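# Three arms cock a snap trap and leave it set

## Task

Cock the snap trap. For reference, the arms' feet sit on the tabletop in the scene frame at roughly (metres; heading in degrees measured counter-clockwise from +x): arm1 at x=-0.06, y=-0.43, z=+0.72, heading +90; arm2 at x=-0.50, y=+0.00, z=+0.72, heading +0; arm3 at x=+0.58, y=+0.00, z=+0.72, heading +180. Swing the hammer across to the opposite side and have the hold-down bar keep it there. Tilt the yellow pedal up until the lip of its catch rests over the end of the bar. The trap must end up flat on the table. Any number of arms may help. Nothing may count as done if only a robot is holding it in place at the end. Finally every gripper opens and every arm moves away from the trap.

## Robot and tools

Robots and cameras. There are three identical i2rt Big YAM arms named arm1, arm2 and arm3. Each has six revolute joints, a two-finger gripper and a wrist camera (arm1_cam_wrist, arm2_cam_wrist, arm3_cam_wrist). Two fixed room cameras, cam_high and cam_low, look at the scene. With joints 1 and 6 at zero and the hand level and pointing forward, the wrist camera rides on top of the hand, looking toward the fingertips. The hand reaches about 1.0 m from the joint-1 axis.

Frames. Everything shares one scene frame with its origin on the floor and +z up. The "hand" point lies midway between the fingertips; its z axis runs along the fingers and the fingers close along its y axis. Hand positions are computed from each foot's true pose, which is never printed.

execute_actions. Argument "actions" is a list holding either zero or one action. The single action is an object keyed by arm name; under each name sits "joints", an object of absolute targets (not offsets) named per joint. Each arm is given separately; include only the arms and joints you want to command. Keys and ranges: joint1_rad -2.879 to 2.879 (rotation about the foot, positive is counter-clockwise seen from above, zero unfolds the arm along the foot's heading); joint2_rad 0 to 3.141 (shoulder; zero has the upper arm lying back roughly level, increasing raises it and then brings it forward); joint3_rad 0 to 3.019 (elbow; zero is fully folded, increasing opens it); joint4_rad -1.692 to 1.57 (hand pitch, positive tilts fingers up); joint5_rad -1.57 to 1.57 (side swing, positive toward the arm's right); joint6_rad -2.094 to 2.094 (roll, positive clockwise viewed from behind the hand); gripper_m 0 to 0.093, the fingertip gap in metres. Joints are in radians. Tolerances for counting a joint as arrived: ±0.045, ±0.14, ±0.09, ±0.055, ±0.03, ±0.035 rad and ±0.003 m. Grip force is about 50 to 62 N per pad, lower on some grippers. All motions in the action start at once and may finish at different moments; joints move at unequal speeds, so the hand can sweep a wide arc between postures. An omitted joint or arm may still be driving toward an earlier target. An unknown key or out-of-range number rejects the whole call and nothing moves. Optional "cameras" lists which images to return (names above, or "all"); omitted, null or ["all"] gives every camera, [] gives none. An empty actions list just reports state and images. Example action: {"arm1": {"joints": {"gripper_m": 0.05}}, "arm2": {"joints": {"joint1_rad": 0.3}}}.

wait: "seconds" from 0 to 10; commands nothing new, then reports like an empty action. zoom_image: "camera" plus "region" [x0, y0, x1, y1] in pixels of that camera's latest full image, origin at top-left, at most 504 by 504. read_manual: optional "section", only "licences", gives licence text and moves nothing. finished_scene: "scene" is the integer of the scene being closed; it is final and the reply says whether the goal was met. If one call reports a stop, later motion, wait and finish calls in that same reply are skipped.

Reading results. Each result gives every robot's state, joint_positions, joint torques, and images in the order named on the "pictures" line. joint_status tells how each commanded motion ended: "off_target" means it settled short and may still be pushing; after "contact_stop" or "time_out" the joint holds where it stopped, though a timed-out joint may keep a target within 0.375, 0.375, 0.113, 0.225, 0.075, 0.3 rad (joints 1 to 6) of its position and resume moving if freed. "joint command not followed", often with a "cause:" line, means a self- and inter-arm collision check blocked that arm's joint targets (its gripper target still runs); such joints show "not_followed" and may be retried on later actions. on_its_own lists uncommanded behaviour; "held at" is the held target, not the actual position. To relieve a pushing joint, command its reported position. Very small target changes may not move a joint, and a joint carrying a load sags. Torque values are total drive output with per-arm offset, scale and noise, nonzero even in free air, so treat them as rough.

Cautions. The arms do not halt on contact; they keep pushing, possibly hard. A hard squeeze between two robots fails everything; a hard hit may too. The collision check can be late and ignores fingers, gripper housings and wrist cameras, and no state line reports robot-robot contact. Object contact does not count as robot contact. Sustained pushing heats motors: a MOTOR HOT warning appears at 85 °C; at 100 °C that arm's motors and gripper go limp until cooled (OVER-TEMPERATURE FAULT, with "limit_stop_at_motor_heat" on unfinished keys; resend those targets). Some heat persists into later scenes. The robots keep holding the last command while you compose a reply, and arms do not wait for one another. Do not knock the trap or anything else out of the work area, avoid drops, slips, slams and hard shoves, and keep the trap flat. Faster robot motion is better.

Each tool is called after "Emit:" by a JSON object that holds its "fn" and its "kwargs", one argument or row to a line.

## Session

Emit:
{"fn": "execute_actions", "kwargs": {
  "actions": []
}}

Scene clock: 0.00 s.
Joint torques (N m, as the arm reports them, + toward a larger angle): no reading
arm1.joint_positions: joint1_rad=+0.008 joint2_rad=+0.443 joint3_rad=+1.464 joint4_rad=-1.547 joint5_rad=-0.010 joint6_rad=-0.011 gripper_m=+0.094
arm1.joint_status: not commanded
arm1.hand: x=-0.0678 y=-0.3106 z=+1.3028 quat_wxyz=(-0.347, +0.629, -0.595, -0.360) (m; scene frame)
arm2.joint_positions: joint1_rad=-0.010 joint2_rad=+0.454 joint3_rad=+1.457 joint4_rad=-1.541 joint5_rad=-0.003 joint6_rad=-0.015 gripper_m=+0.095
arm2.joint_status: not commanded
arm2.hand: x=-0.3756 y=+0.0065 z=+1.3438 quat_wxyz=(-0.496, +0.015, -0.868, +0.003) (m; scene frame)
arm3.joint_positions: joint1_rad=+0.002 joint2_rad=+0.437 joint3_rad=+1.473 joint4_rad=-1.547 joint5_rad=-0.012 joint6_rad=-0.001 gripper_m=+0.094
arm3.joint_status: not commanded
arm3.hand: x=+0.4572 y=+0.0097 z=+1.3579 quat_wxyz=(-0.002, +0.866, -0.019, -0.500) (m; scene frame)
pictures: arm1_cam_wrist, arm2_cam_wrist, arm3_cam_wrist, cam_high, cam_low
Images, in order (width x height): arm1_cam_wrist 504x504, arm2_cam_wrist 504x504, arm3_cam_wrist 504x504, cam_high 504x504, cam_low 504x504.

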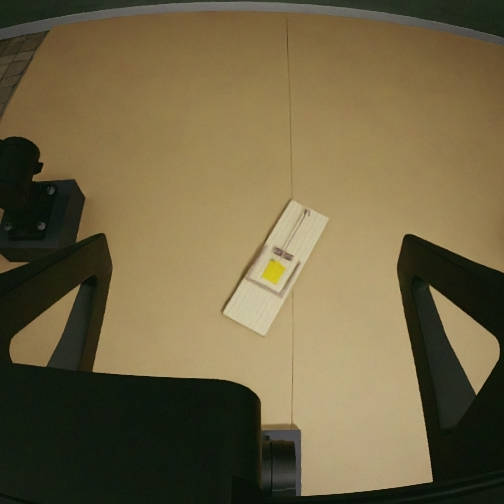

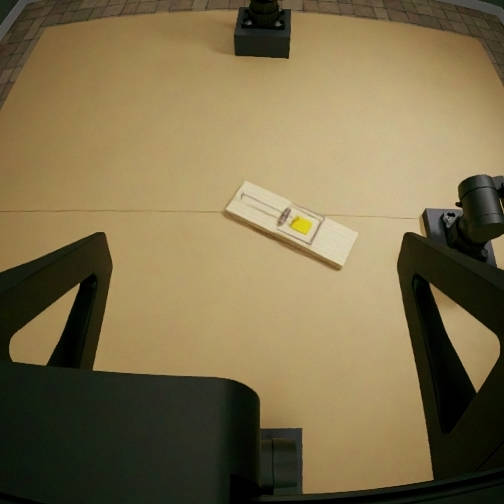

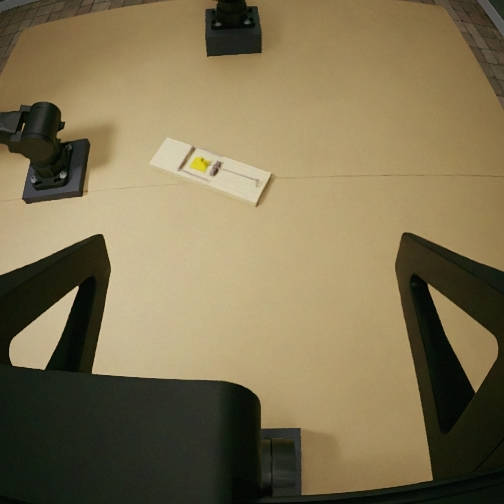

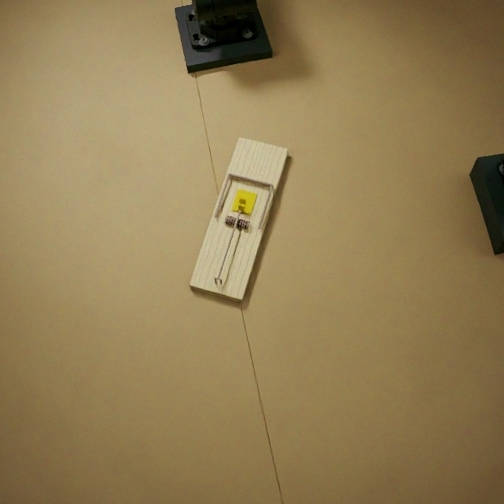

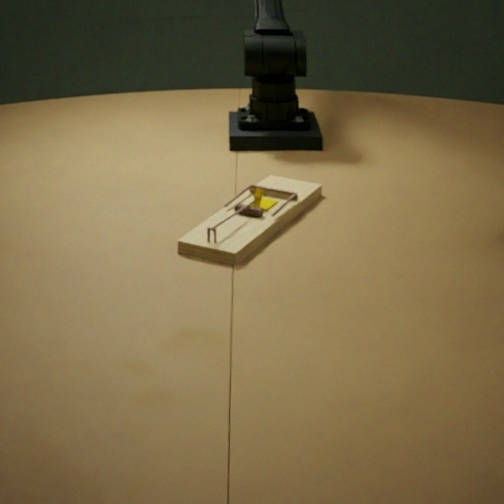

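Emit:
{"fn": "execute_actions", "kwargs": {
  "actions": [
    {"arm2":{"joints":{"joint1_rad":-0.568,"joint2_rad":1.775,"joint3_rad":1.085,"joint4_rad":-0.9,"joint5_rad":-0.435,"joint6_rad":1.49}},"arm3":{"joints":{"joint1_rad":0.077,"joint2_rad":1.99,"joint3_rad":1.54,"joint4_rad":-1.08,"joint5_rad":0,"joint6_rad":-1.05,"gripper_m":0.03}}}
  ]
}}

Scene clock: 9.53 s.
Joint torques (N m, as the arm reports them, + toward a larger angle): arm1=[ 0.01  5.13  7.27  2.11 -0.02  0.03] | arm2=[  0.41 -13.35   6.56   1.07  -0.3    0.15] | arm3=[ -1.12 -18.24   7.62   0.61   0.07  -0.06]
arm1.joint_positions: joint1_rad=+0.008 joint2_rad=+0.443 joint3_rad=+1.464 joint4_rad=-1.547 joint5_rad=-0.010 joint6_rad=-0.011 gripper_m=+0.094
arm1.joint_status: not commanded
arm1.hand: x=-0.0678 y=-0.3106 z=+1.3028 quat_wxyz=(-0.347, +0.629, -0.595, -0.360) (m; scene frame)
arm2.joint_positions: joint1_rad=-0.569 joint2_rad=+1.788 joint3_rad=+1.085 joint4_rad=-0.912 joint5_rad=-0.431 joint6_rad=+1.480 gripper_m=+0.095
arm2.joint_status: all done
arm2.hand: x=-0.0777 y=-0.1731 z=+0.8024 quat_wxyz=(+0.110, -0.831, -0.514, -0.182) (m; scene frame)
arm3.joint_positions: joint1_rad=+0.070 joint2_rad=+1.977 joint3_rad=+1.536 joint4_rad=-1.085 joint5_rad=-0.003 joint6_rad=-1.041 gripper_m=+0.030
arm3.joint_status: all done
arm3.hand: x=-0.0103 y=-0.0124 z=+0.8347 quat_wxyz=(-0.002, +0.862, +0.506, -0.017) (m; scene frame)
pictures: arm1_cam_wrist, arm2_cam_wrist, arm3_cam_wrist, cam_high, cam_low
Images, in order (width x height): arm1_cam_wrist 504x504, arm2_cam_wrist 504x504, arm3_cam_wrist 504x504, cam_high 504x504, cam_low 504x504.

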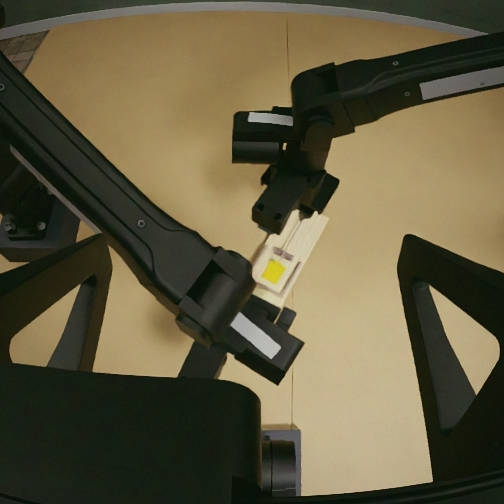

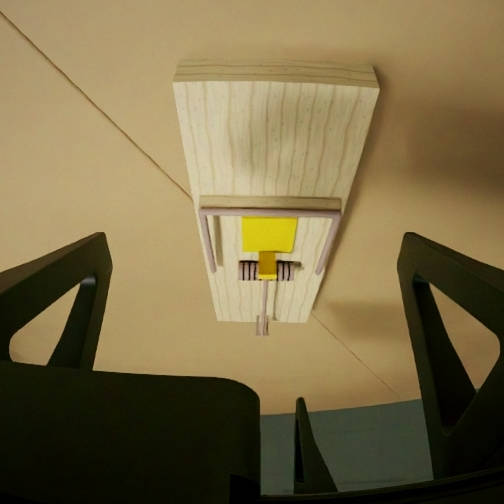

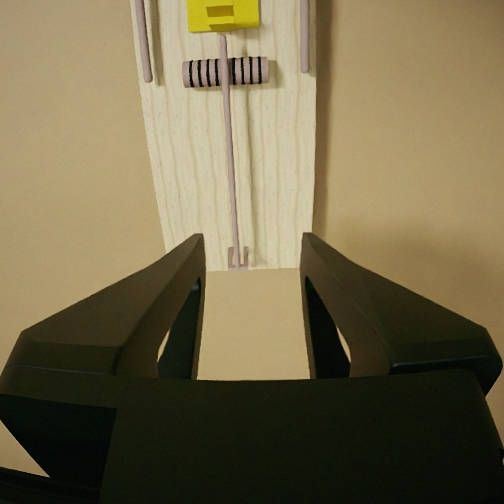

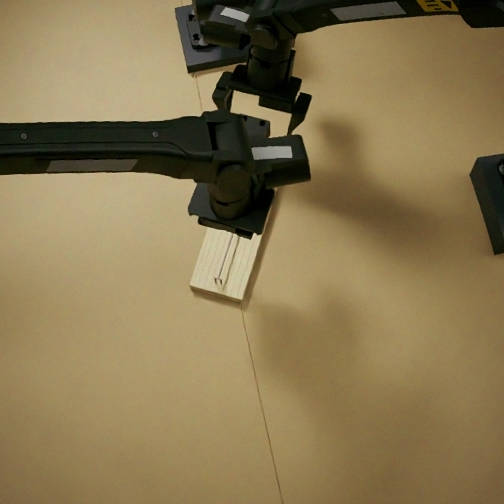

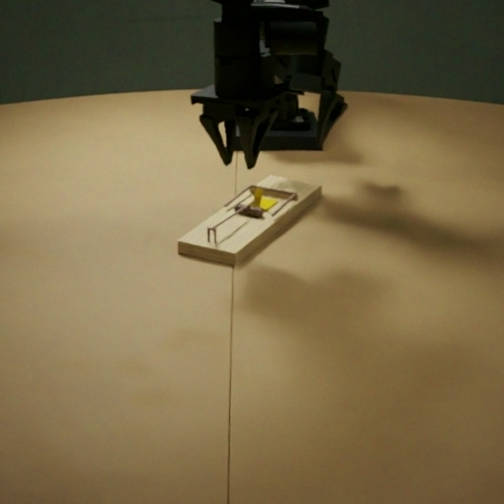

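Emit:
{"fn": "execute_actions", "kwargs": {
  "actions": [
    {"arm2":{"joints":{"joint2_rad":1.84,"joint3_rad":1.028,"joint4_rad":-0.78}},"arm3":{"joints":{"joint1_rad":0.092,"joint2_rad":2.085,"joint3_rad":1.492,"joint4_rad":-0.98}}}
  ],
  "cameras": ["cam_low","arm2_cam_wrist","arm3_cam_wrist"]
}}

Scene clock: 10.80 s.
Joint torques (N m, as the arm reports them, + toward a larger angle): arm1=[-0.45  4.7   7.17  1.84  0.02 -0.01] | arm2=[  0.55 -12.71   6.06   1.11  -0.27   0.14] | arm3=[ -1.22 -18.42   6.6    0.78   0.08  -0.08]
arm1.joint_positions: joint1_rad=+0.008 joint2_rad=+0.443 joint3_rad=+1.464 joint4_rad=-1.547 joint5_rad=-0.010 joint6_rad=-0.011 gripper_m=+0.094
arm1.joint_status: not commanded
arm1.hand: x=-0.0678 y=-0.3106 z=+1.3028 quat_wxyz=(-0.347, +0.629, -0.595, -0.360) (m; scene frame)
arm2.joint_positions: joint1_rad=-0.569 joint2_rad=+1.851 joint3_rad=+1.028 joint4_rad=-0.791 joint5_rad=-0.431 joint6_rad=+1.481 gripper_m=+0.095
arm2.joint_status: all done
arm2.hand: x=-0.0854 y=-0.1685 z=+0.7591 quat_wxyz=(+0.110, -0.831, -0.514, -0.182) (m; scene frame)
arm3.joint_positions: joint1_rad=+0.084 joint2_rad=+2.077 joint3_rad=+1.494 joint4_rad=-0.992 joint5_rad=-0.003 joint6_rad=-1.041 gripper_m=+0.030
arm3.joint_status: all done
arm3.hand: x=-0.0018 y=-0.0212 z=+0.7648 quat_wxyz=(+0.010, +0.859, +0.513, +0.004) (m; scene frame)
pictures: arm2_cam_wrist, arm3_cam_wrist, cam_low
Images, in order (width x height): arm2_cam_wrist 504x504, arm3_cam_wrist 504x504, cam_low 504x504.

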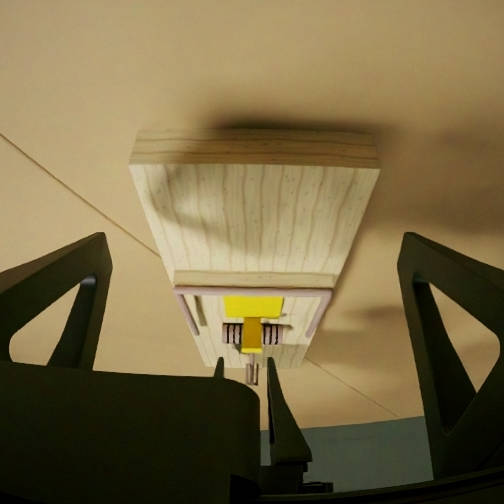

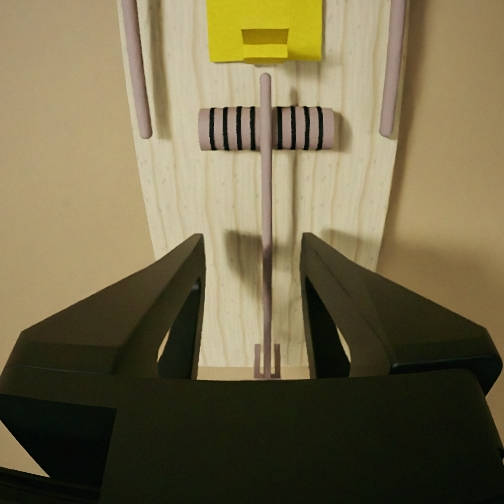

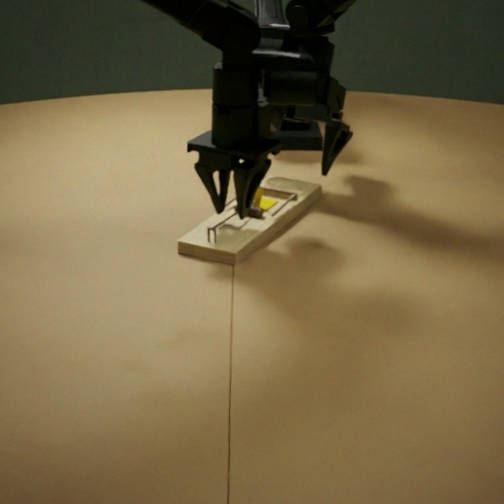

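Emit:
{"fn": "execute_actions", "kwargs": {
  "actions": [
    {"arm2":{"joints":{"joint2_rad":1.907,"joint3_rad":1.015,"joint4_rad":-0.70}},"arm3":{"joints":{"joint2_rad":2.098,"joint4_rad":-0.955}}}
  ],
  "cameras": ["arm2_cam_wrist","arm3_cam_wrist"]
}}

Scene clock: 11.80 s.
Joint torques (N m, as the arm reports them, + toward a larger angle): arm1=[-0.92  5.25  7.25  1.94 -0.03  0.05] | arm2=[  0.58 -12.98   5.25   1.14  -0.26   0.13] | arm3=[ -1.07 -18.26   6.66   0.93   0.07  -0.07]
arm1.joint_positions: joint1_rad=+0.008 joint2_rad=+0.443 joint3_rad=+1.464 joint4_rad=-1.547 joint5_rad=-0.010 joint6_rad=-0.011 gripper_m=+0.094
arm1.joint_status: not commanded
arm1.hand: x=-0.0678 y=-0.3106 z=+1.3028 quat_wxyz=(-0.347, +0.629, -0.595, -0.360) (m; scene frame)
arm2.joint_positions: joint1_rad=-0.569 joint2_rad=+1.912 joint3_rad=+1.018 joint4_rad=-0.712 joint5_rad=-0.431 joint6_rad=+1.481 gripper_m=+0.095
arm2.joint_status: all done
arm2.hand: x=-0.0835 y=-0.1698 z=+0.7302 quat_wxyz=(+0.107, -0.831, -0.514, -0.184) (m; scene frame)
arm3.joint_positions: joint1_rad=+0.084 joint2_rad=+2.077 joint3_rad=+1.494 joint4_rad=-0.969 joint5_rad=-0.003 joint6_rad=-1.041 gripper_m=+0.030
arm3.joint_status: all done
arm3.hand: x=-0.0076 y=-0.0214 z=+0.7647 quat_wxyz=(+0.004, +0.859, +0.513, -0.007) (m; scene frame)
pictures: arm2_cam_wrist, arm3_cam_wrist
Images, in order (width x height): arm2_cam_wrist 504x504, arm3_cam_wrist 504x504.

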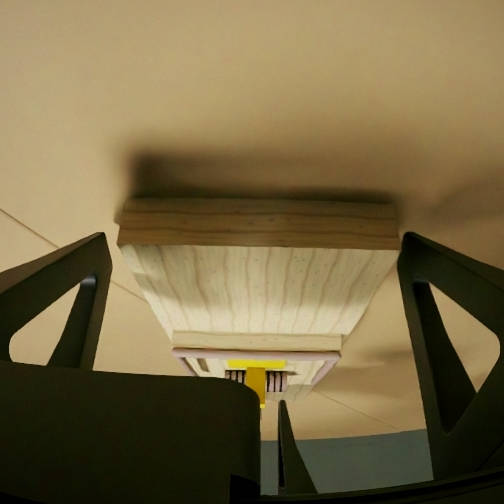

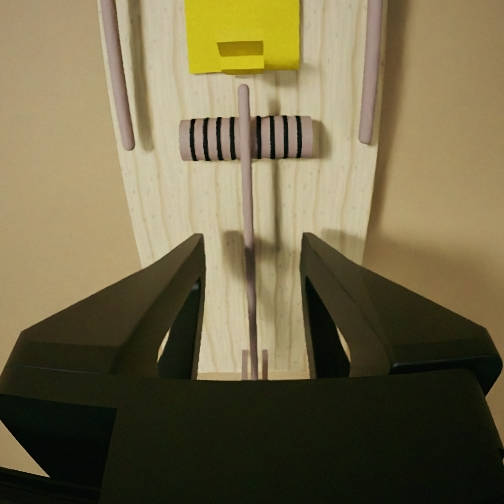

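Emit:
{"fn": "execute_actions", "kwargs": {
  "actions": [
    {"arm2":{"joints":{"joint1_rad":-0.535,"joint2_rad":1.928,"joint6_rad":1.51}},"arm3":{"joints":{"joint2_rad":2.112}}}
  ],
  "cameras": ["arm2_cam_wrist","arm3_cam_wrist"]
}}

Scene clock: 12.57 s.
Joint torques (N m, as the arm reports them, + toward a larger angle): arm1=[-0.55  4.05  7.04  1.85 -0.03 -0.01] | arm2=[  0.73 -11.92   5.22   1.13  -0.23   0.15] | arm3=[ -1.07 -17.3    6.63   0.92   0.07  -0.08]
arm1.joint_positions: joint1_rad=+0.008 joint2_rad=+0.443 joint3_rad=+1.464 joint4_rad=-1.547 joint5_rad=-0.010 joint6_rad=-0.011 gripper_m=+0.094
arm1.joint_status: not commanded
arm1.hand: x=-0.0678 y=-0.3106 z=+1.3028 quat_wxyz=(-0.347, +0.629, -0.595, -0.360) (m; scene frame)
arm2.joint_positions: joint1_rad=-0.541 joint2_rad=+1.923 joint3_rad=+1.018 joint4_rad=-0.712 joint5_rad=-0.432 joint6_rad=+1.501 gripper_m=+0.095
arm2.joint_status: all done
arm2.hand: x=-0.0807 y=-0.1570 z=+0.7255 quat_wxyz=(+0.116, -0.829, -0.517, -0.179) (m; scene frame)
arm3.joint_positions: joint1_rad=+0.084 joint2_rad=+2.077 joint3_rad=+1.494 joint4_rad=-0.969 joint5_rad=-0.003 joint6_rad=-1.041 gripper_m=+0.030
arm3.joint_status: all done
arm3.hand: x=-0.0076 y=-0.0214 z=+0.7647 quat_wxyz=(+0.004, +0.859, +0.513, -0.007) (m; scene frame)
pictures: arm2_cam_wrist, arm3_cam_wrist
Images, in order (width x height): arm2_cam_wrist 504x504, arm3_cam_wrist 504x504.

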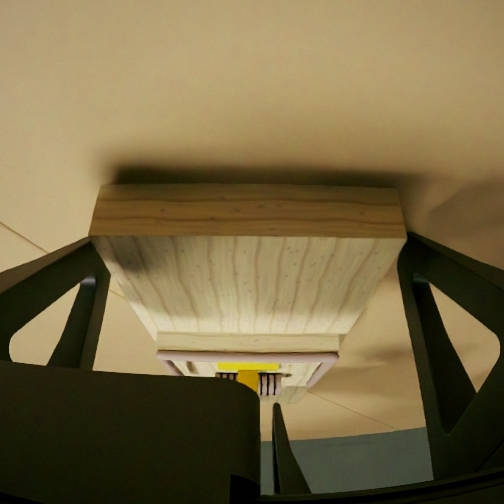

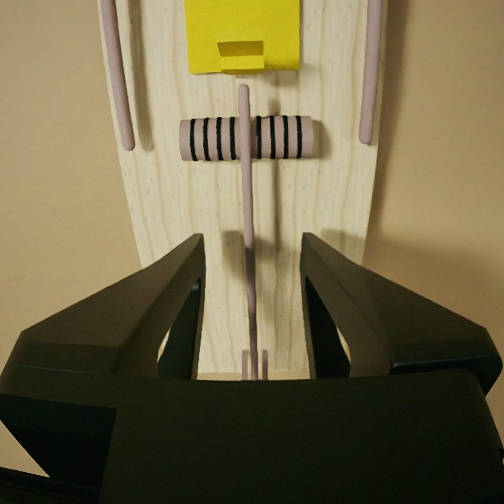

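Emit:
{"fn": "execute_actions", "kwargs": {
  "actions": [
    {"arm2":{"joints":{"gripper_m":0.06}},"arm3":{"joints":{"joint2_rad":2.13}}}
  ],
  "cameras": ["arm2_cam_wrist","arm3_cam_wrist"]
}}

Scene clock: 13.30 s.
Joint torques (N m, as the arm reports them, + toward a larger angle): arm1=[-0.2   5.05  7.25  2.05 -0.07 -0.01] | arm2=[  0.89 -12.14   5.26   1.16  -0.21   0.13] | arm3=[ -1.06 -17.73   6.64   0.83   0.07  -0.09]
arm1.joint_positions: joint1_rad=+0.008 joint2_rad=+0.443 joint3_rad=+1.464 joint4_rad=-1.547 joint5_rad=-0.010 joint6_rad=-0.011 gripper_m=+0.094
arm1.joint_status: not commanded
arm1.hand: x=-0.0678 y=-0.3106 z=+1.3028 quat_wxyz=(-0.347, +0.629, -0.595, -0.360) (m; scene frame)
arm2.joint_positions: joint1_rad=-0.541 joint2_rad=+1.923 joint3_rad=+1.018 joint4_rad=-0.711 joint5_rad=-0.433 joint6_rad=+1.502 gripper_m=+0.079
arm2.joint_status: gripper_m off_target (ended at +0.079, target +0.060)
arm2.hand: x=-0.0804 y=-0.1570 z=+0.7255 quat_wxyz=(+0.116, -0.829, -0.516, -0.179) (m; scene frame)
arm3.joint_positions: joint1_rad=+0.084 joint2_rad=+2.098 joint3_rad=+1.494 joint4_rad=-0.966 joint5_rad=-0.002 joint6_rad=-1.041 gripper_m=+0.030
arm3.joint_status: all done
arm3.hand: x=-0.0046 y=-0.0213 z=+0.7529 quat_wxyz=(+0.008, +0.858, +0.513, +0.002) (m; scene frame)
pictures: arm2_cam_wrist, arm3_cam_wrist
Images, in order (width x height): arm2_cam_wrist 504x504, arm3_cam_wrist 504x504.

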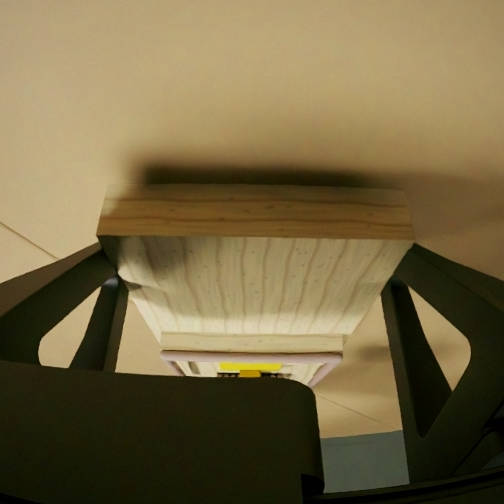

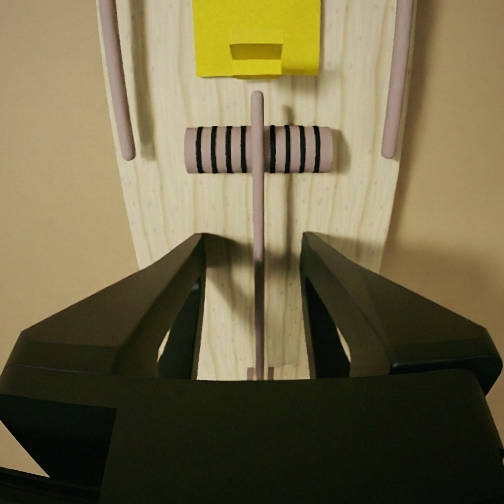

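Emit:
{"fn": "execute_actions", "kwargs": {
  "actions": [
    {"arm3":{"joints":{"gripper_m":0.003}},"arm2":{"joints":{"gripper_m":0.03,"joint2_rad":1.95}}}
  ],
  "cameras": []
}}

Emit:
{"fn": "execute_actions", "kwargs": {
  "actions": [
    {"arm3":{"joints":{"joint1_rad":0.045,"joint2_rad":2.01,"joint4_rad":-1.065,"joint6_rad":-1.085}}}
  ],
  "cameras": ["cam_low","arm3_cam_wrist"]
}}

Scene clock: 14.07 s.
Joint torques (N m, as the arm reports them, + toward a larger angle): arm1=[-0.74  5.29  7.06  2.01  0.    0.06] | arm2=[  0.98 -10.81   5.24   1.07  -0.14   0.09] | arm3=[ -1.14 -17.63   6.51   0.68  -0.04  -0.05]
arm1.joint_positions: joint1_rad=+0.008 joint2_rad=+0.443 joint3_rad=+1.464 joint4_rad=-1.547 joint5_rad=-0.010 joint6_rad=-0.011 gripper_m=+0.094
arm1.joint_status: not commanded
arm1.hand: x=-0.0678 y=-0.3106 z=+1.3028 quat_wxyz=(-0.347, +0.629, -0.595, -0.360) (m; scene frame)
arm2.joint_positions: joint1_rad=-0.541 joint2_rad=+1.925 joint3_rad=+1.018 joint4_rad=-0.709 joint5_rad=-0.435 joint6_rad=+1.505 gripper_m=+0.079
arm2.joint_status: gripper_m off_target (ended at +0.079, target +0.030); the others done
arm2.hand: x=-0.0803 y=-0.1568 z=+0.7249 quat_wxyz=(+0.117, -0.830, -0.515, -0.180) (m; scene frame)
arm3.joint_positions: joint1_rad=+0.084 joint2_rad=+2.098 joint3_rad=+1.494 joint4_rad=-0.964 joint5_rad=+0.000 joint6_rad=-1.044 gripper_m=+0.003
arm3.joint_status: all done
arm3.hand: x=-0.0053 y=-0.0209 z=+0.7529 quat_wxyz=(+0.007, +0.858, +0.514, +0.001) (m; scene frame)
pictures: none
No camera images: the call's "cameras" was empty. Leave "cameras" out to get every camera's image.

Scene clock: 15.10 s.
Joint torques (N m, as the arm reports them, + toward a larger angle): arm1=[ 0.01  5.82  7.32  1.94 -0.01  0.06] | arm2=[  0.99 -10.79   5.2    0.79   0.18   0.1 ] | arm3=[ -2.48 -19.23   7.01   0.17   0.04  -0.03]
arm1.joint_positions: joint1_rad=+0.008 joint2_rad=+0.443 joint3_rad=+1.464 joint4_rad=-1.547 joint5_rad=-0.010 joint6_rad=-0.011 gripper_m=+0.094
arm1.joint_status: not commanded
arm1.hand: x=-0.0678 y=-0.3106 z=+1.3028 quat_wxyz=(-0.347, +0.629, -0.595, -0.360) (m; scene frame)
arm2.joint_positions: joint1_rad=-0.537 joint2_rad=+1.927 joint3_rad=+1.018 joint4_rad=-0.704 joint5_rad=-0.444 joint6_rad=+1.505 gripper_m=+0.079
arm2.joint_status: not commanded
arm2.hand: x=-0.0781 y=-0.1545 z=+0.7248 quat_wxyz=(+0.117, -0.828, -0.516, -0.184) (m; scene frame)
arm3.joint_positions: joint1_rad=+0.048 joint2_rad=+2.010 joint3_rad=+1.494 joint4_rad=-1.062 joint5_rad=-0.002 joint6_rad=-1.080 gripper_m=+0.003
arm3.joint_status: all done
arm3.hand: x=+0.0053 y=+0.0007 z=+0.8022 quat_wxyz=(+0.010, +0.858, +0.514, +0.005) (m; scene frame)
pictures: arm3_cam_wrist, cam_low
Images, in order (width x height): arm3_cam_wrist 504x504, cam_low 504x504.

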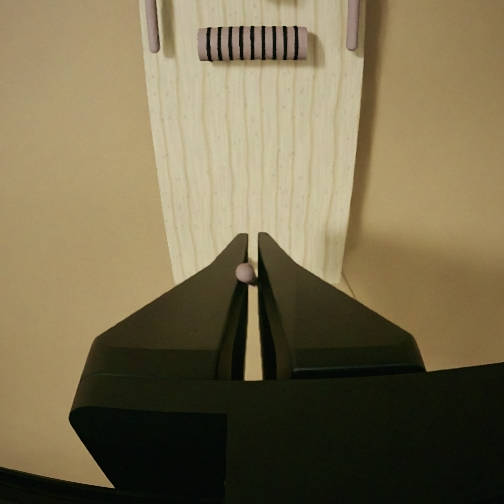

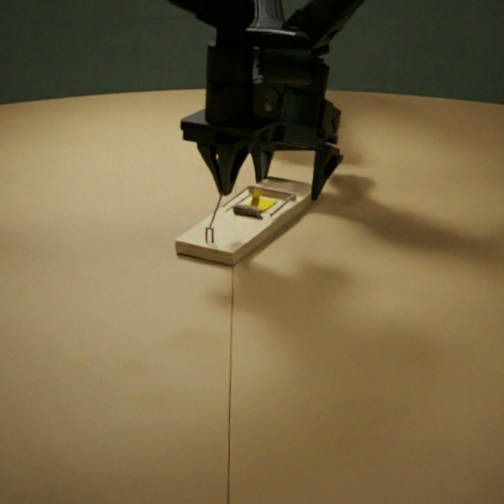

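Emit:
{"fn": "execute_actions", "kwargs": {
  "actions": [
    {"arm3":{"joints":{"joint1_rad":-0.065,"joint2_rad":1.915,"joint3_rad":1.389,"joint4_rad":-1.035,"joint6_rad":-1.195}},"arm1":{"joints":{"joint1_rad":-0.022,"joint2_rad":1.25,"joint3_rad":1.12,"joint4_rad":-1.6,"joint5_rad":0,"joint6_rad":-1.07,"gripper_m":0.022}}}
  ],
  "cameras": ["cam_low","cam_high"]
}}

Scene clock: 17.20 s.
Joint torques (N m, as the arm reports them, + toward a larger angle): arm1=[-1.65 -7.87  9.36 -0.4   0.01 -0.07] | arm2=[  0.62 -10.7    5.21   0.75   0.53   0.09] | arm3=[ -1.6  -18.36   6.89   0.37   0.2   -0.08]
arm1.joint_positions: joint1_rad=-0.008 joint2_rad=+1.243 joint3_rad=+1.108 joint4_rad=-1.588 joint5_rad=-0.002 joint6_rad=-1.061 gripper_m=+0.022
arm1.joint_status: all done
arm1.hand: x=-0.0669 y=-0.1252 z=+0.9632 quat_wxyz=(+0.072, +0.967, -0.242, +0.021) (m; scene frame)
arm2.joint_positions: joint1_rad=-0.536 joint2_rad=+1.927 joint3_rad=+1.018 joint4_rad=-0.704 joint5_rad=-0.454 joint6_rad=+1.506 gripper_m=+0.079
arm2.joint_status: not commanded
arm2.hand: x=-0.0772 y=-0.1529 z=+0.7257 quat_wxyz=(+0.120, -0.827, -0.515, -0.188) (m; scene frame)
arm3.joint_positions: joint1_rad=-0.067 joint2_rad=+1.920 joint3_rad=+1.390 joint4_rad=-1.037 joint5_rad=-0.006 joint6_rad=-1.185 gripper_m=+0.003
arm3.joint_status: all done
arm3.hand: x=+0.0377 y=+0.0628 z=+0.8161 quat_wxyz=(+0.009, +0.860, +0.510, -0.001) (m; scene frame)
pictures: cam_high, cam_low
Images, in order (width x height): cam_high 504x504, cam_low 504x504.

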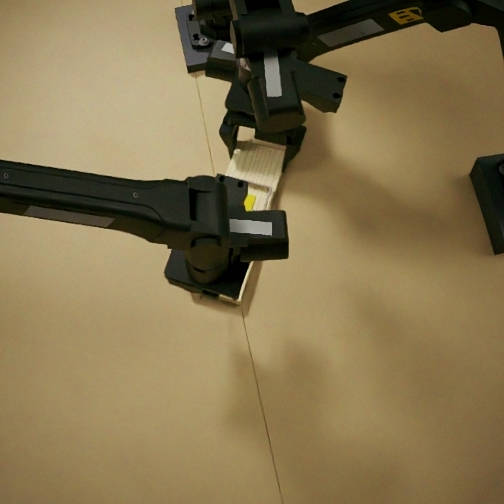

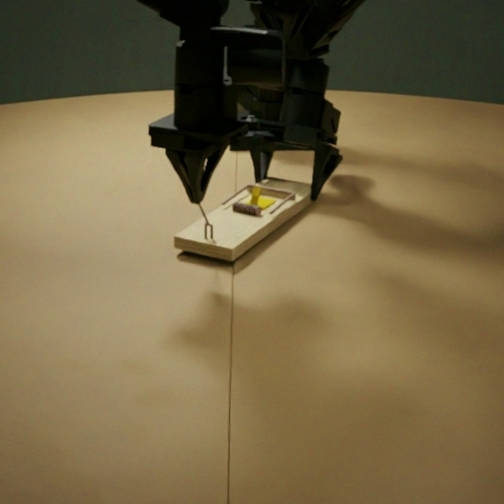

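Emit:
{"fn": "execute_actions", "kwargs": {
  "actions": [
    {"arm3":{"joints":{"gripper_m":0.02}},"arm1":{"joints":{"joint2_rad":1.42,"joint3_rad":1.02,"joint4_rad":-1.47}}}
  ],
  "cameras": []
}}

Emit:
{"fn": "execute_actions", "kwargs": {
  "actions": [
    {"arm3":{"joints":{"joint1_rad":-0.005,"joint2_rad":1.5,"joint3_rad":0.685,"joint4_rad":0.375,"joint6_rad":1.57,"gripper_m":0}}}
  ],
  "cameras": ["cam_low","cam_high","arm1_cam_wrist"]
}}

Scene clock: 18.47 s.
Joint torques (N m, as the arm reports them, + toward a larger angle): arm1=[ -1.3  -11.65   8.21  -0.07   0.04  -0.1 ] | arm2=[  0.48 -10.93   5.23   0.77   0.24   0.04] | arm3=[ -1.59 -17.9    7.01   0.37   0.08  -0.08]
arm1.joint_positions: joint1_rad=-0.008 joint2_rad=+1.428 joint3_rad=+1.012 joint4_rad=-1.481 joint5_rad=-0.002 joint6_rad=-1.062 gripper_m=+0.022
arm1.joint_status: all done
arm1.hand: x=-0.0666 y=-0.1244 z=+0.8747 quat_wxyz=(+0.155, +0.958, -0.239, +0.043) (m; scene frame)
arm2.joint_positions: joint1_rad=-0.536 joint2_rad=+1.927 joint3_rad=+1.018 joint4_rad=-0.704 joint5_rad=-0.445 joint6_rad=+1.511 gripper_m=+0.079
arm2.joint_status: not commanded
arm2.hand: x=-0.0780 y=-0.1539 z=+0.7247 quat_wxyz=(+0.118, -0.829, -0.514, -0.184) (m; scene frame)
arm3.joint_positions: joint1_rad=-0.067 joint2_rad=+1.920 joint3_rad=+1.390 joint4_rad=-1.037 joint5_rad=-0.003 joint6_rad=-1.186 gripper_m=+0.020
arm3.joint_status: all done
arm3.hand: x=+0.0377 y=+0.0634 z=+0.8161 quat_wxyz=(+0.007, +0.860, +0.510, +0.000) (m; scene frame)
pictures: none
No camera images: the call's "cameras" was empty. Leave "cameras" out to get every camera's image.

Scene clock: 22.73 s.
Joint torques (N m, as the arm reports them, + toward a larger angle): arm1=[ -1.7  -11.88   7.89   0.1    0.01   0.04] | arm2=[  0.64 -10.86   5.26   0.78   0.23   0.03] | arm3=[ -0.82 -13.     5.89   2.96   0.17   0.03]
arm1.joint_positions: joint1_rad=-0.008 joint2_rad=+1.428 joint3_rad=+1.012 joint4_rad=-1.481 joint5_rad=-0.002 joint6_rad=-1.062 gripper_m=+0.022
arm1.joint_status: not commanded
arm1.hand: x=-0.0666 y=-0.1244 z=+0.8747 quat_wxyz=(+0.155, +0.958, -0.239, +0.043) (m; scene frame)
arm2.joint_positions: joint1_rad=-0.536 joint2_rad=+1.927 joint3_rad=+1.018 joint4_rad=-0.704 joint5_rad=-0.445 joint6_rad=+1.511 gripper_m=+0.079
arm2.joint_status: not commanded
arm2.hand: x=-0.0780 y=-0.1539 z=+0.7247 quat_wxyz=(+0.118, -0.829, -0.514, -0.184) (m; scene frame)
arm3.joint_positions: joint1_rad=-0.016 joint2_rad=+1.514 joint3_rad=+0.697 joint4_rad=+0.354 joint5_rad=-0.002 joint6_rad=+1.560 gripper_m=+0.000
arm3.joint_status: all done
arm3.hand: x=+0.0302 y=+0.0371 z=+0.9163 quat_wxyz=(+0.358, +0.585, -0.621, -0.379) (m; scene frame)
pictures: arm1_cam_wrist, cam_high, cam_low
joint command not followed: on one or more control steps a check withheld the commanded joint targets of the arm3 arm, and it was not sent them on those steps.
cause: the commanded joint targets would bring a part of the robot too close to another arm (this arm's wrist (the part past joint 4) and the other arm's wrist (the part past joint 4)); next, command targets that bring no part of the robot closer to that arm.
Images, in order (width x height): arm1_cam_wrist 504x504, cam_high 504x504, cam_low 504x504.

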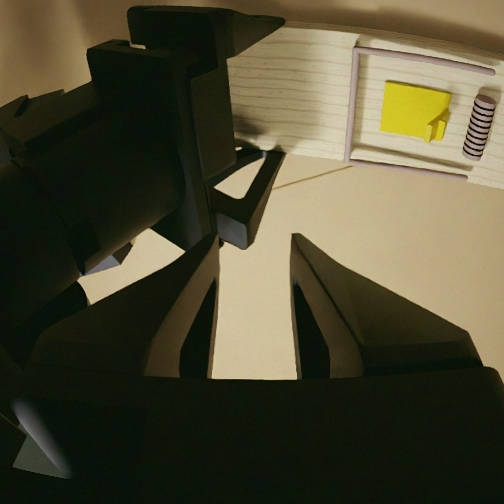

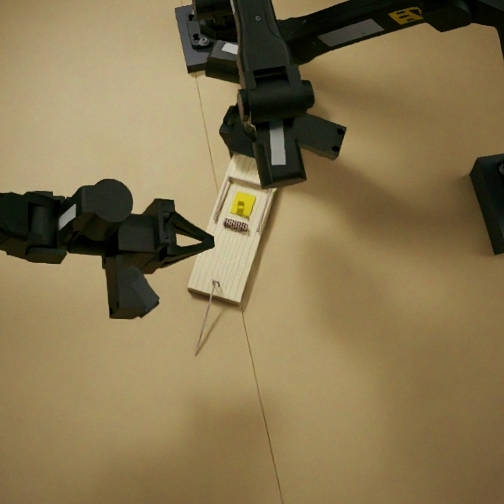

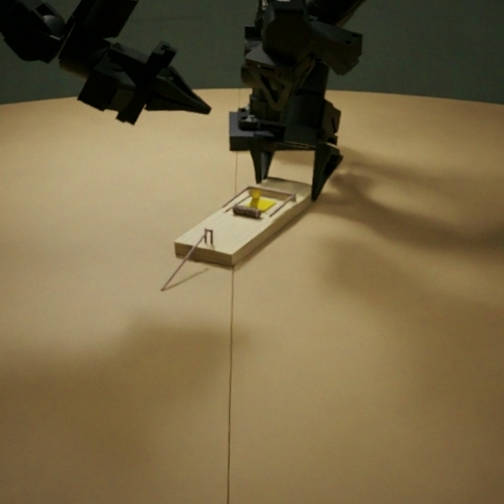

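Emit:
{"fn": "execute_actions", "kwargs": {
  "actions": [
    {"arm3":{"joints":{"joint2_rad":1.80,"joint4_rad":0.42}},"arm1":{"joints":{"joint2_rad":1.572,"joint3_rad":0.94,"joint4_rad":-1.213}}}
  ],
  "cameras": ["cam_low","cam_high","arm1_cam_wrist","arm3_cam_wrist"]
}}

Scene clock: 24.07 s.
Joint torques (N m, as the arm reports them, + toward a larger angle): arm1=[ -1.36 -12.83   7.23   0.4   -0.03  -0.07] | arm2=[  0.42 -10.89   5.14   0.8    0.22   0.03] | arm3=[ -0.84 -13.94   4.36   2.23   0.19   0.03]
arm1.joint_positions: joint1_rad=-0.008 joint2_rad=+1.581 joint3_rad=+0.936 joint4_rad=-1.226 joint5_rad=-0.002 joint6_rad=-1.062 gripper_m=+0.022
arm1.joint_status: all done
arm1.hand: x=-0.0667 y=-0.1041 z=+0.7907 quat_wxyz=(+0.143, +0.959, -0.239, +0.040) (m; scene frame)
arm2.joint_positions: joint1_rad=-0.536 joint2_rad=+1.927 joint3_rad=+1.018 joint4_rad=-0.704 joint5_rad=-0.445 joint6_rad=+1.511 gripper_m=+0.079
arm2.joint_status: not commanded
arm2.hand: x=-0.0780 y=-0.1539 z=+0.7247 quat_wxyz=(+0.118, -0.829, -0.514, -0.184) (m; scene frame)
arm3.joint_positions: joint1_rad=-0.016 joint2_rad=+1.806 joint3_rad=+0.684 joint4_rad=+0.410 joint5_rad=-0.002 joint6_rad=+1.562 gripper_m=+0.000
arm3.joint_status: all done
arm3.hand: x=+0.0533 y=+0.0341 z=+0.7703 quat_wxyz=(+0.283, +0.625, -0.664, -0.297) (m; scene frame)
pictures: arm1_cam_wrist, arm3_cam_wrist, cam_high, cam_low
Images, in order (width x height): arm1_cam_wrist 504x504, arm3_cam_wrist 504x504, cam_high 504x504, cam_low 504x504.

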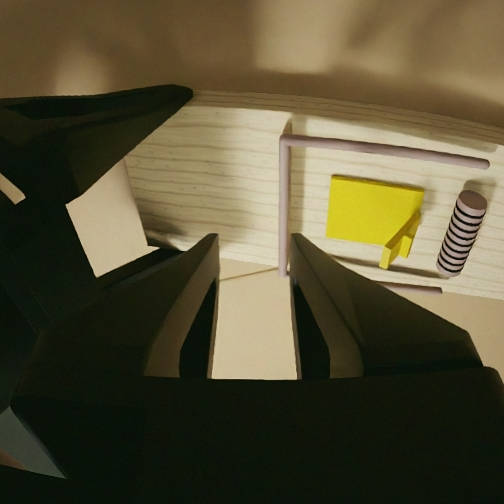

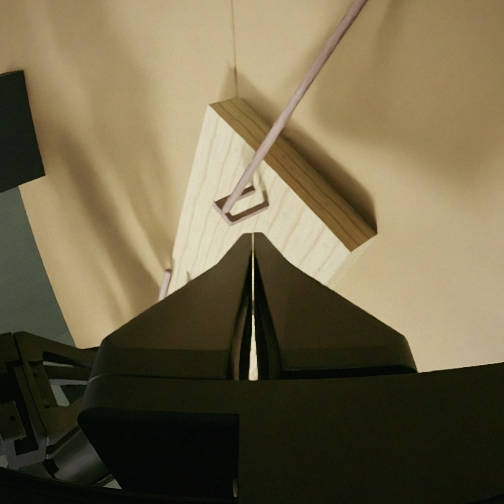

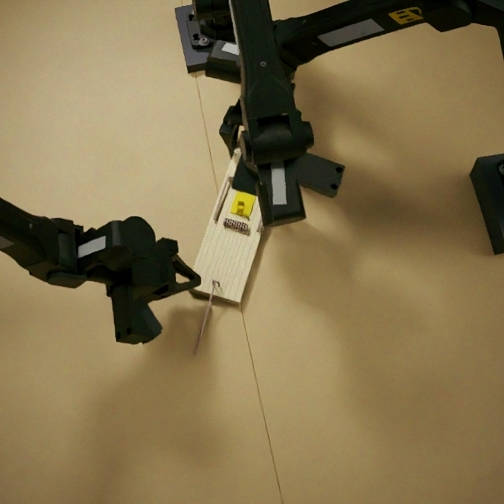

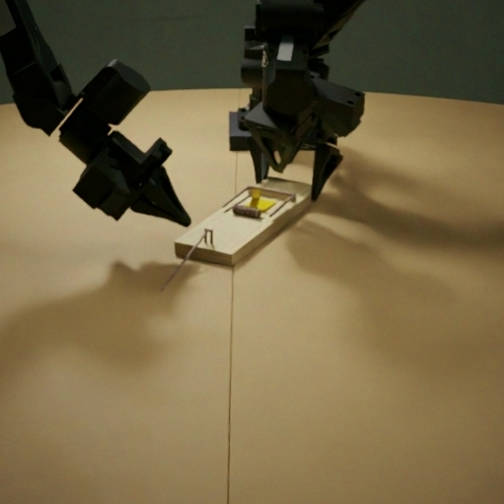

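Emit:
{"fn": "execute_actions", "kwargs": {
  "actions": [
    {"arm3":{"joints":{"joint1_rad":-0.035,"joint2_rad":1.93,"joint4_rad":0.5}},"arm1":{"joints":{"joint2_rad":1.642,"joint3_rad":0.902,"joint4_rad":-1.105}}}
  ],
  "cameras": ["cam_low","arm2_cam_wrist","arm1_cam_wrist","arm3_cam_wrist"]
}}

Scene clock: 25.03 s.
Joint torques (N m, as the arm reports them, + toward a larger angle): arm1=[ -2.59 -12.23   6.09   0.19  -0.06  -0.01] | arm2=[  0.47 -11.07   5.22   0.8    0.18   0.04] | arm3=[ -2.75 -10.94   4.     1.71   0.16   0.01]
arm1.joint_positions: joint1_rad=-0.008 joint2_rad=+1.638 joint3_rad=+0.904 joint4_rad=-1.117 joint5_rad=-0.002 joint6_rad=-1.062 gripper_m=+0.022
arm1.joint_status: all done
arm1.hand: x=-0.0666 y=-0.0996 z=+0.7587 quat_wxyz=(+0.133, +0.961, -0.240, +0.037) (m; scene frame)
arm2.joint_positions: joint1_rad=-0.536 joint2_rad=+1.927 joint3_rad=+1.018 joint4_rad=-0.704 joint5_rad=-0.444 joint6_rad=+1.511 gripper_m=+0.079
arm2.joint_status: not commanded
arm2.hand: x=-0.0782 y=-0.1541 z=+0.7246 quat_wxyz=(+0.118, -0.829, -0.514, -0.184) (m; scene frame)
arm3.joint_positions: joint1_rad=-0.025 joint2_rad=+1.887 joint3_rad=+0.686 joint4_rad=+0.504 joint5_rad=-0.001 joint6_rad=+1.563 gripper_m=+0.000
arm3.joint_status: all done
arm3.hand: x=+0.0514 y=+0.0390 z=+0.7474 quat_wxyz=(+0.286, +0.619, -0.665, -0.304) (m; scene frame)
pictures: arm1_cam_wrist, arm2_cam_wrist, arm3_cam_wrist, cam_low
Images, in order (width x height): arm1_cam_wrist 504x504, arm2_cam_wrist 504x504, arm3_cam_wrist 504x504, cam_low 504x504.

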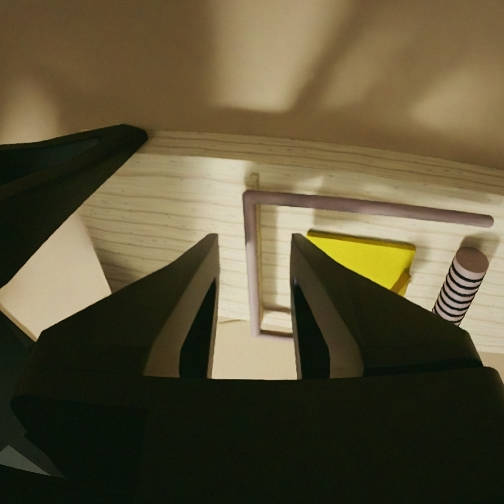

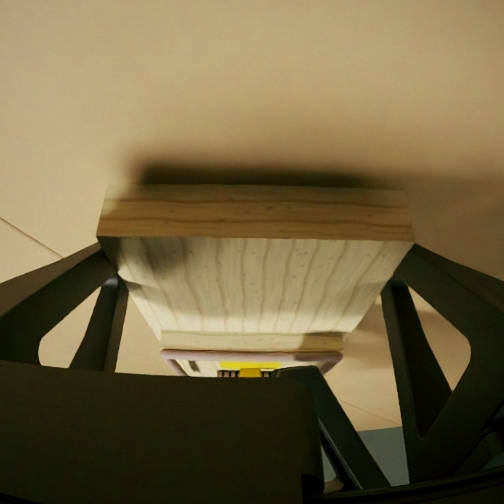

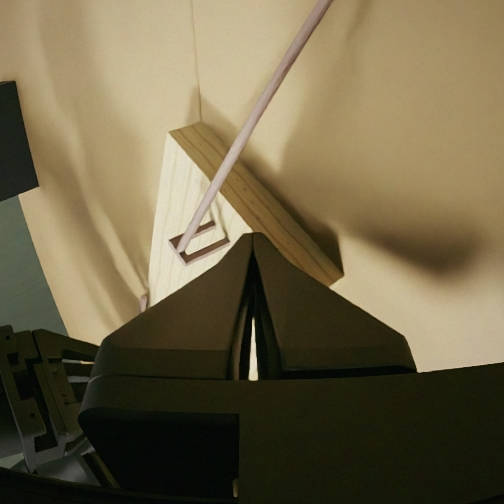

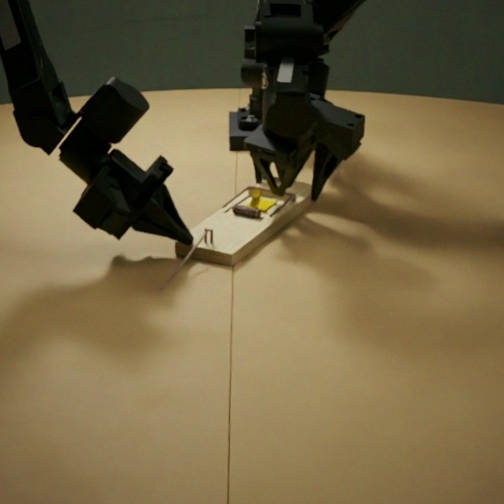

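Emit:
{"fn": "execute_actions", "kwargs": {
  "actions": [
    {"arm3":{"joints":{"joint2_rad":1.97,"joint4_rad":0.47}},"arm1":{"joints":{"joint2_rad":1.67,"gripper_m":0.016}}}
  ],
  "cameras": ["arm1_cam_wrist"]
}}

Emit:
{"fn": "execute_actions", "kwargs": {
  "actions": [
    {"arm1":{"joints":{"gripper_m":0}}}
  ],
  "cameras": ["arm1_cam_wrist","cam_low"]
}}

Scene clock: 25.73 s.
Joint torques (N m, as the arm reports them, + toward a larger angle): arm1=[ -1.14 -11.46   5.83   0.27   0.01  -0.11] | arm2=[  0.61 -10.93   5.18   0.79   0.18   0.03] | arm3=[-2.74 -8.34  3.99  0.46  0.16  0.01]
arm1.joint_positions: joint1_rad=-0.008 joint2_rad=+1.657 joint3_rad=+0.904 joint4_rad=-1.117 joint5_rad=-0.002 joint6_rad=-1.062 gripper_m=+0.016
arm1.joint_status: all done
arm1.hand: x=-0.0666 y=-0.1019 z=+0.7528 quat_wxyz=(+0.143, +0.960, -0.239, +0.040) (m; scene frame)
arm2.joint_positions: joint1_rad=-0.536 joint2_rad=+1.927 joint3_rad=+1.018 joint4_rad=-0.704 joint5_rad=-0.444 joint6_rad=+1.511 gripper_m=+0.079
arm2.joint_status: not commanded
arm2.hand: x=-0.0782 y=-0.1541 z=+0.7246 quat_wxyz=(+0.118, -0.829, -0.514, -0.184) (m; scene frame)
arm3.joint_positions: joint1_rad=-0.025 joint2_rad=+1.889 joint3_rad=+0.686 joint4_rad=+0.504 joint5_rad=-0.001 joint6_rad=+1.563 gripper_m=+0.000
arm3.joint_status: all done
arm3.hand: x=+0.0518 y=+0.0390 z=+0.7464 quat_wxyz=(+0.286, +0.620, -0.665, -0.303) (m; scene frame)
pictures: arm1_cam_wrist
Images, in order (width x height): arm1_cam_wrist 504x504.

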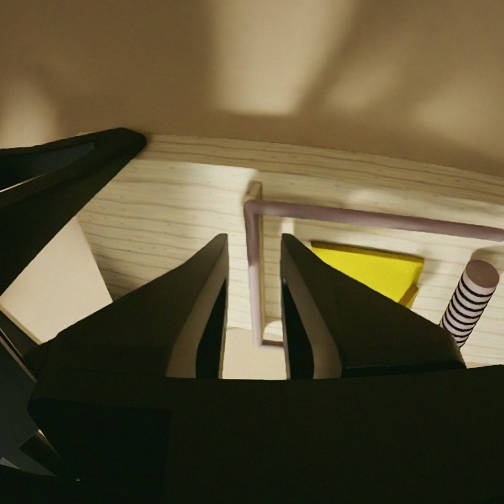

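Scene clock: 26.23 s.
Joint torques (N m, as the arm reports them, + toward a larger angle): arm1=[ -1.44 -11.02   6.05   0.38  -0.02  -0.04] | arm2=[  0.38 -10.96   5.16   0.81   0.18   0.02] | arm3=[-2.74 -8.37  3.99  0.46  0.15  0.01]
arm1.joint_positions: joint1_rad=-0.008 joint2_rad=+1.657 joint3_rad=+0.903 joint4_rad=-1.117 joint5_rad=-0.003 joint6_rad=-1.067 gripper_m=+0.002
arm1.joint_status: all done
arm1.hand: x=-0.0667 y=-0.1021 z=+0.7527 quat_wxyz=(+0.143, +0.960, -0.237, +0.039) (m; scene frame)
arm2.joint_positions: joint1_rad=-0.536 joint2_rad=+1.927 joint3_rad=+1.018 joint4_rad=-0.704 joint5_rad=-0.444 joint6_rad=+1.511 gripper_m=+0.079
arm2.joint_status: not commanded
arm2.hand: x=-0.0782 y=-0.1541 z=+0.7246 quat_wxyz=(+0.118, -0.829, -0.514, -0.184) (m; scene frame)
arm3.joint_positions: joint1_rad=-0.025 joint2_rad=+1.889 joint3_rad=+0.686 joint4_rad=+0.504 joint5_rad=-0.001 joint6_rad=+1.563 gripper_m=+0.000
arm3.joint_status: not commanded
arm3.hand: x=+0.0518 y=+0.0390 z=+0.7464 quat_wxyz=(+0.286, +0.620, -0.665, -0.303) (m; scene frame)
pictures: arm1_cam_wrist, cam_low
Images, in order (width x height): arm1_cam_wrist 504x504, cam_low 504x504.

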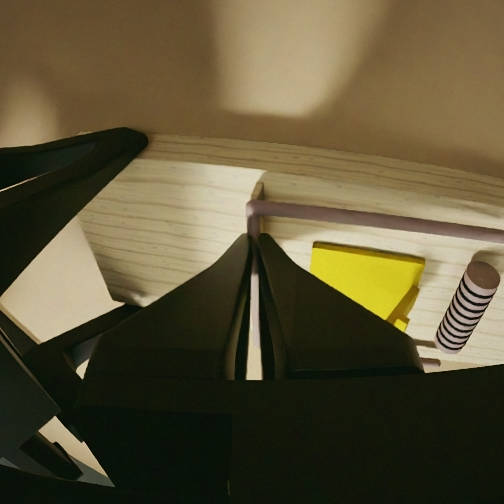

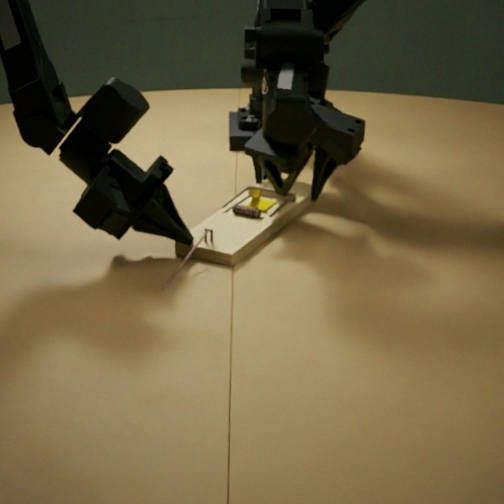

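Emit:
{"fn": "execute_actions", "kwargs": {
  "actions": [
    {"arm1":{"joints":{"gripper_m":0.014,"joint2_rad":1.692,"joint4_rad":-1.095}}}
  ],
  "cameras": []
}}

Emit:
{"fn": "execute_actions", "kwargs": {
  "actions": [
    {"arm1":{"joints":{"gripper_m":0}}}
  ],
  "cameras": ["arm1_cam_wrist"]
}}

Scene clock: 26.93 s.
Joint torques (N m, as the arm reports them, + toward a larger angle): arm1=[ -1.35 -10.81   5.86   0.25   0.02  -0.01] | arm2=[  0.62 -10.94   5.2    0.85   0.16   0.04] | arm3=[-2.74 -8.32  3.99  0.47  0.16  0.01]
arm1.joint_positions: joint1_rad=-0.008 joint2_rad=+1.671 joint3_rad=+0.903 joint4_rad=-1.108 joint5_rad=-0.002 joint6_rad=-1.067 gripper_m=+0.014
arm1.joint_status: all done
arm1.hand: x=-0.0666 y=-0.1019 z=+0.7476 quat_wxyz=(+0.146, +0.960, -0.237, +0.040) (m; scene frame)
arm2.joint_positions: joint1_rad=-0.536 joint2_rad=+1.927 joint3_rad=+1.018 joint4_rad=-0.704 joint5_rad=-0.444 joint6_rad=+1.511 gripper_m=+0.079
arm2.joint_status: not commanded
arm2.hand: x=-0.0782 y=-0.1541 z=+0.7246 quat_wxyz=(+0.118, -0.829, -0.514, -0.184) (m; scene frame)
arm3.joint_positions: joint1_rad=-0.025 joint2_rad=+1.889 joint3_rad=+0.686 joint4_rad=+0.504 joint5_rad=-0.001 joint6_rad=+1.563 gripper_m=+0.000
arm3.joint_status: not commanded
arm3.hand: x=+0.0518 y=+0.0390 z=+0.7464 quat_wxyz=(+0.286, +0.620, -0.665, -0.303) (m; scene frame)
pictures: none
No camera images: the call's "cameras" was empty. Leave "cameras" out to get every camera's image.

Scene clock: 27.43 s.
Joint torques (N m, as the arm reports them, + toward a larger angle): arm1=[ -1.62 -10.69   5.98   0.37   0.23   0.09] | arm2=[  0.52 -10.91   5.18   0.8    0.2    0.03] | arm3=[-2.77 -8.32  3.99  0.46  0.15  0.01]
arm1.joint_positions: joint1_rad=-0.009 joint2_rad=+1.671 joint3_rad=+0.901 joint4_rad=-1.109 joint5_rad=-0.006 joint6_rad=-1.073 gripper_m=+0.002
arm1.joint_status: all done
arm1.hand: x=-0.0672 y=-0.1031 z=+0.7472 quat_wxyz=(+0.148, +0.960, -0.235, +0.038) (m; scene frame)
arm2.joint_positions: joint1_rad=-0.536 joint2_rad=+1.927 joint3_rad=+1.018 joint4_rad=-0.704 joint5_rad=-0.444 joint6_rad=+1.511 gripper_m=+0.079
arm2.joint_status: not commanded
arm2.hand: x=-0.0782 y=-0.1541 z=+0.7246 quat_wxyz=(+0.118, -0.829, -0.514, -0.184) (m; scene frame)
arm3.joint_positions: joint1_rad=-0.025 joint2_rad=+1.889 joint3_rad=+0.686 joint4_rad=+0.504 joint5_rad=-0.001 joint6_rad=+1.563 gripper_m=+0.000
arm3.joint_status: not commanded
arm3.hand: x=+0.0518 y=+0.0391 z=+0.7464 quat_wxyz=(+0.286, +0.620, -0.665, -0.303) (m; scene frame)
pictures: arm1_cam_wrist
Images, in order (width x height): arm1_cam_wrist 504x504.

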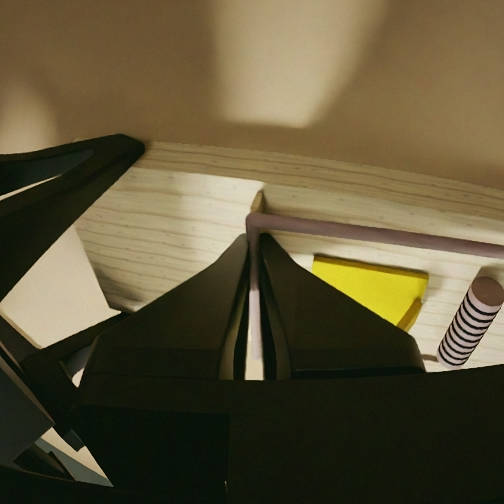

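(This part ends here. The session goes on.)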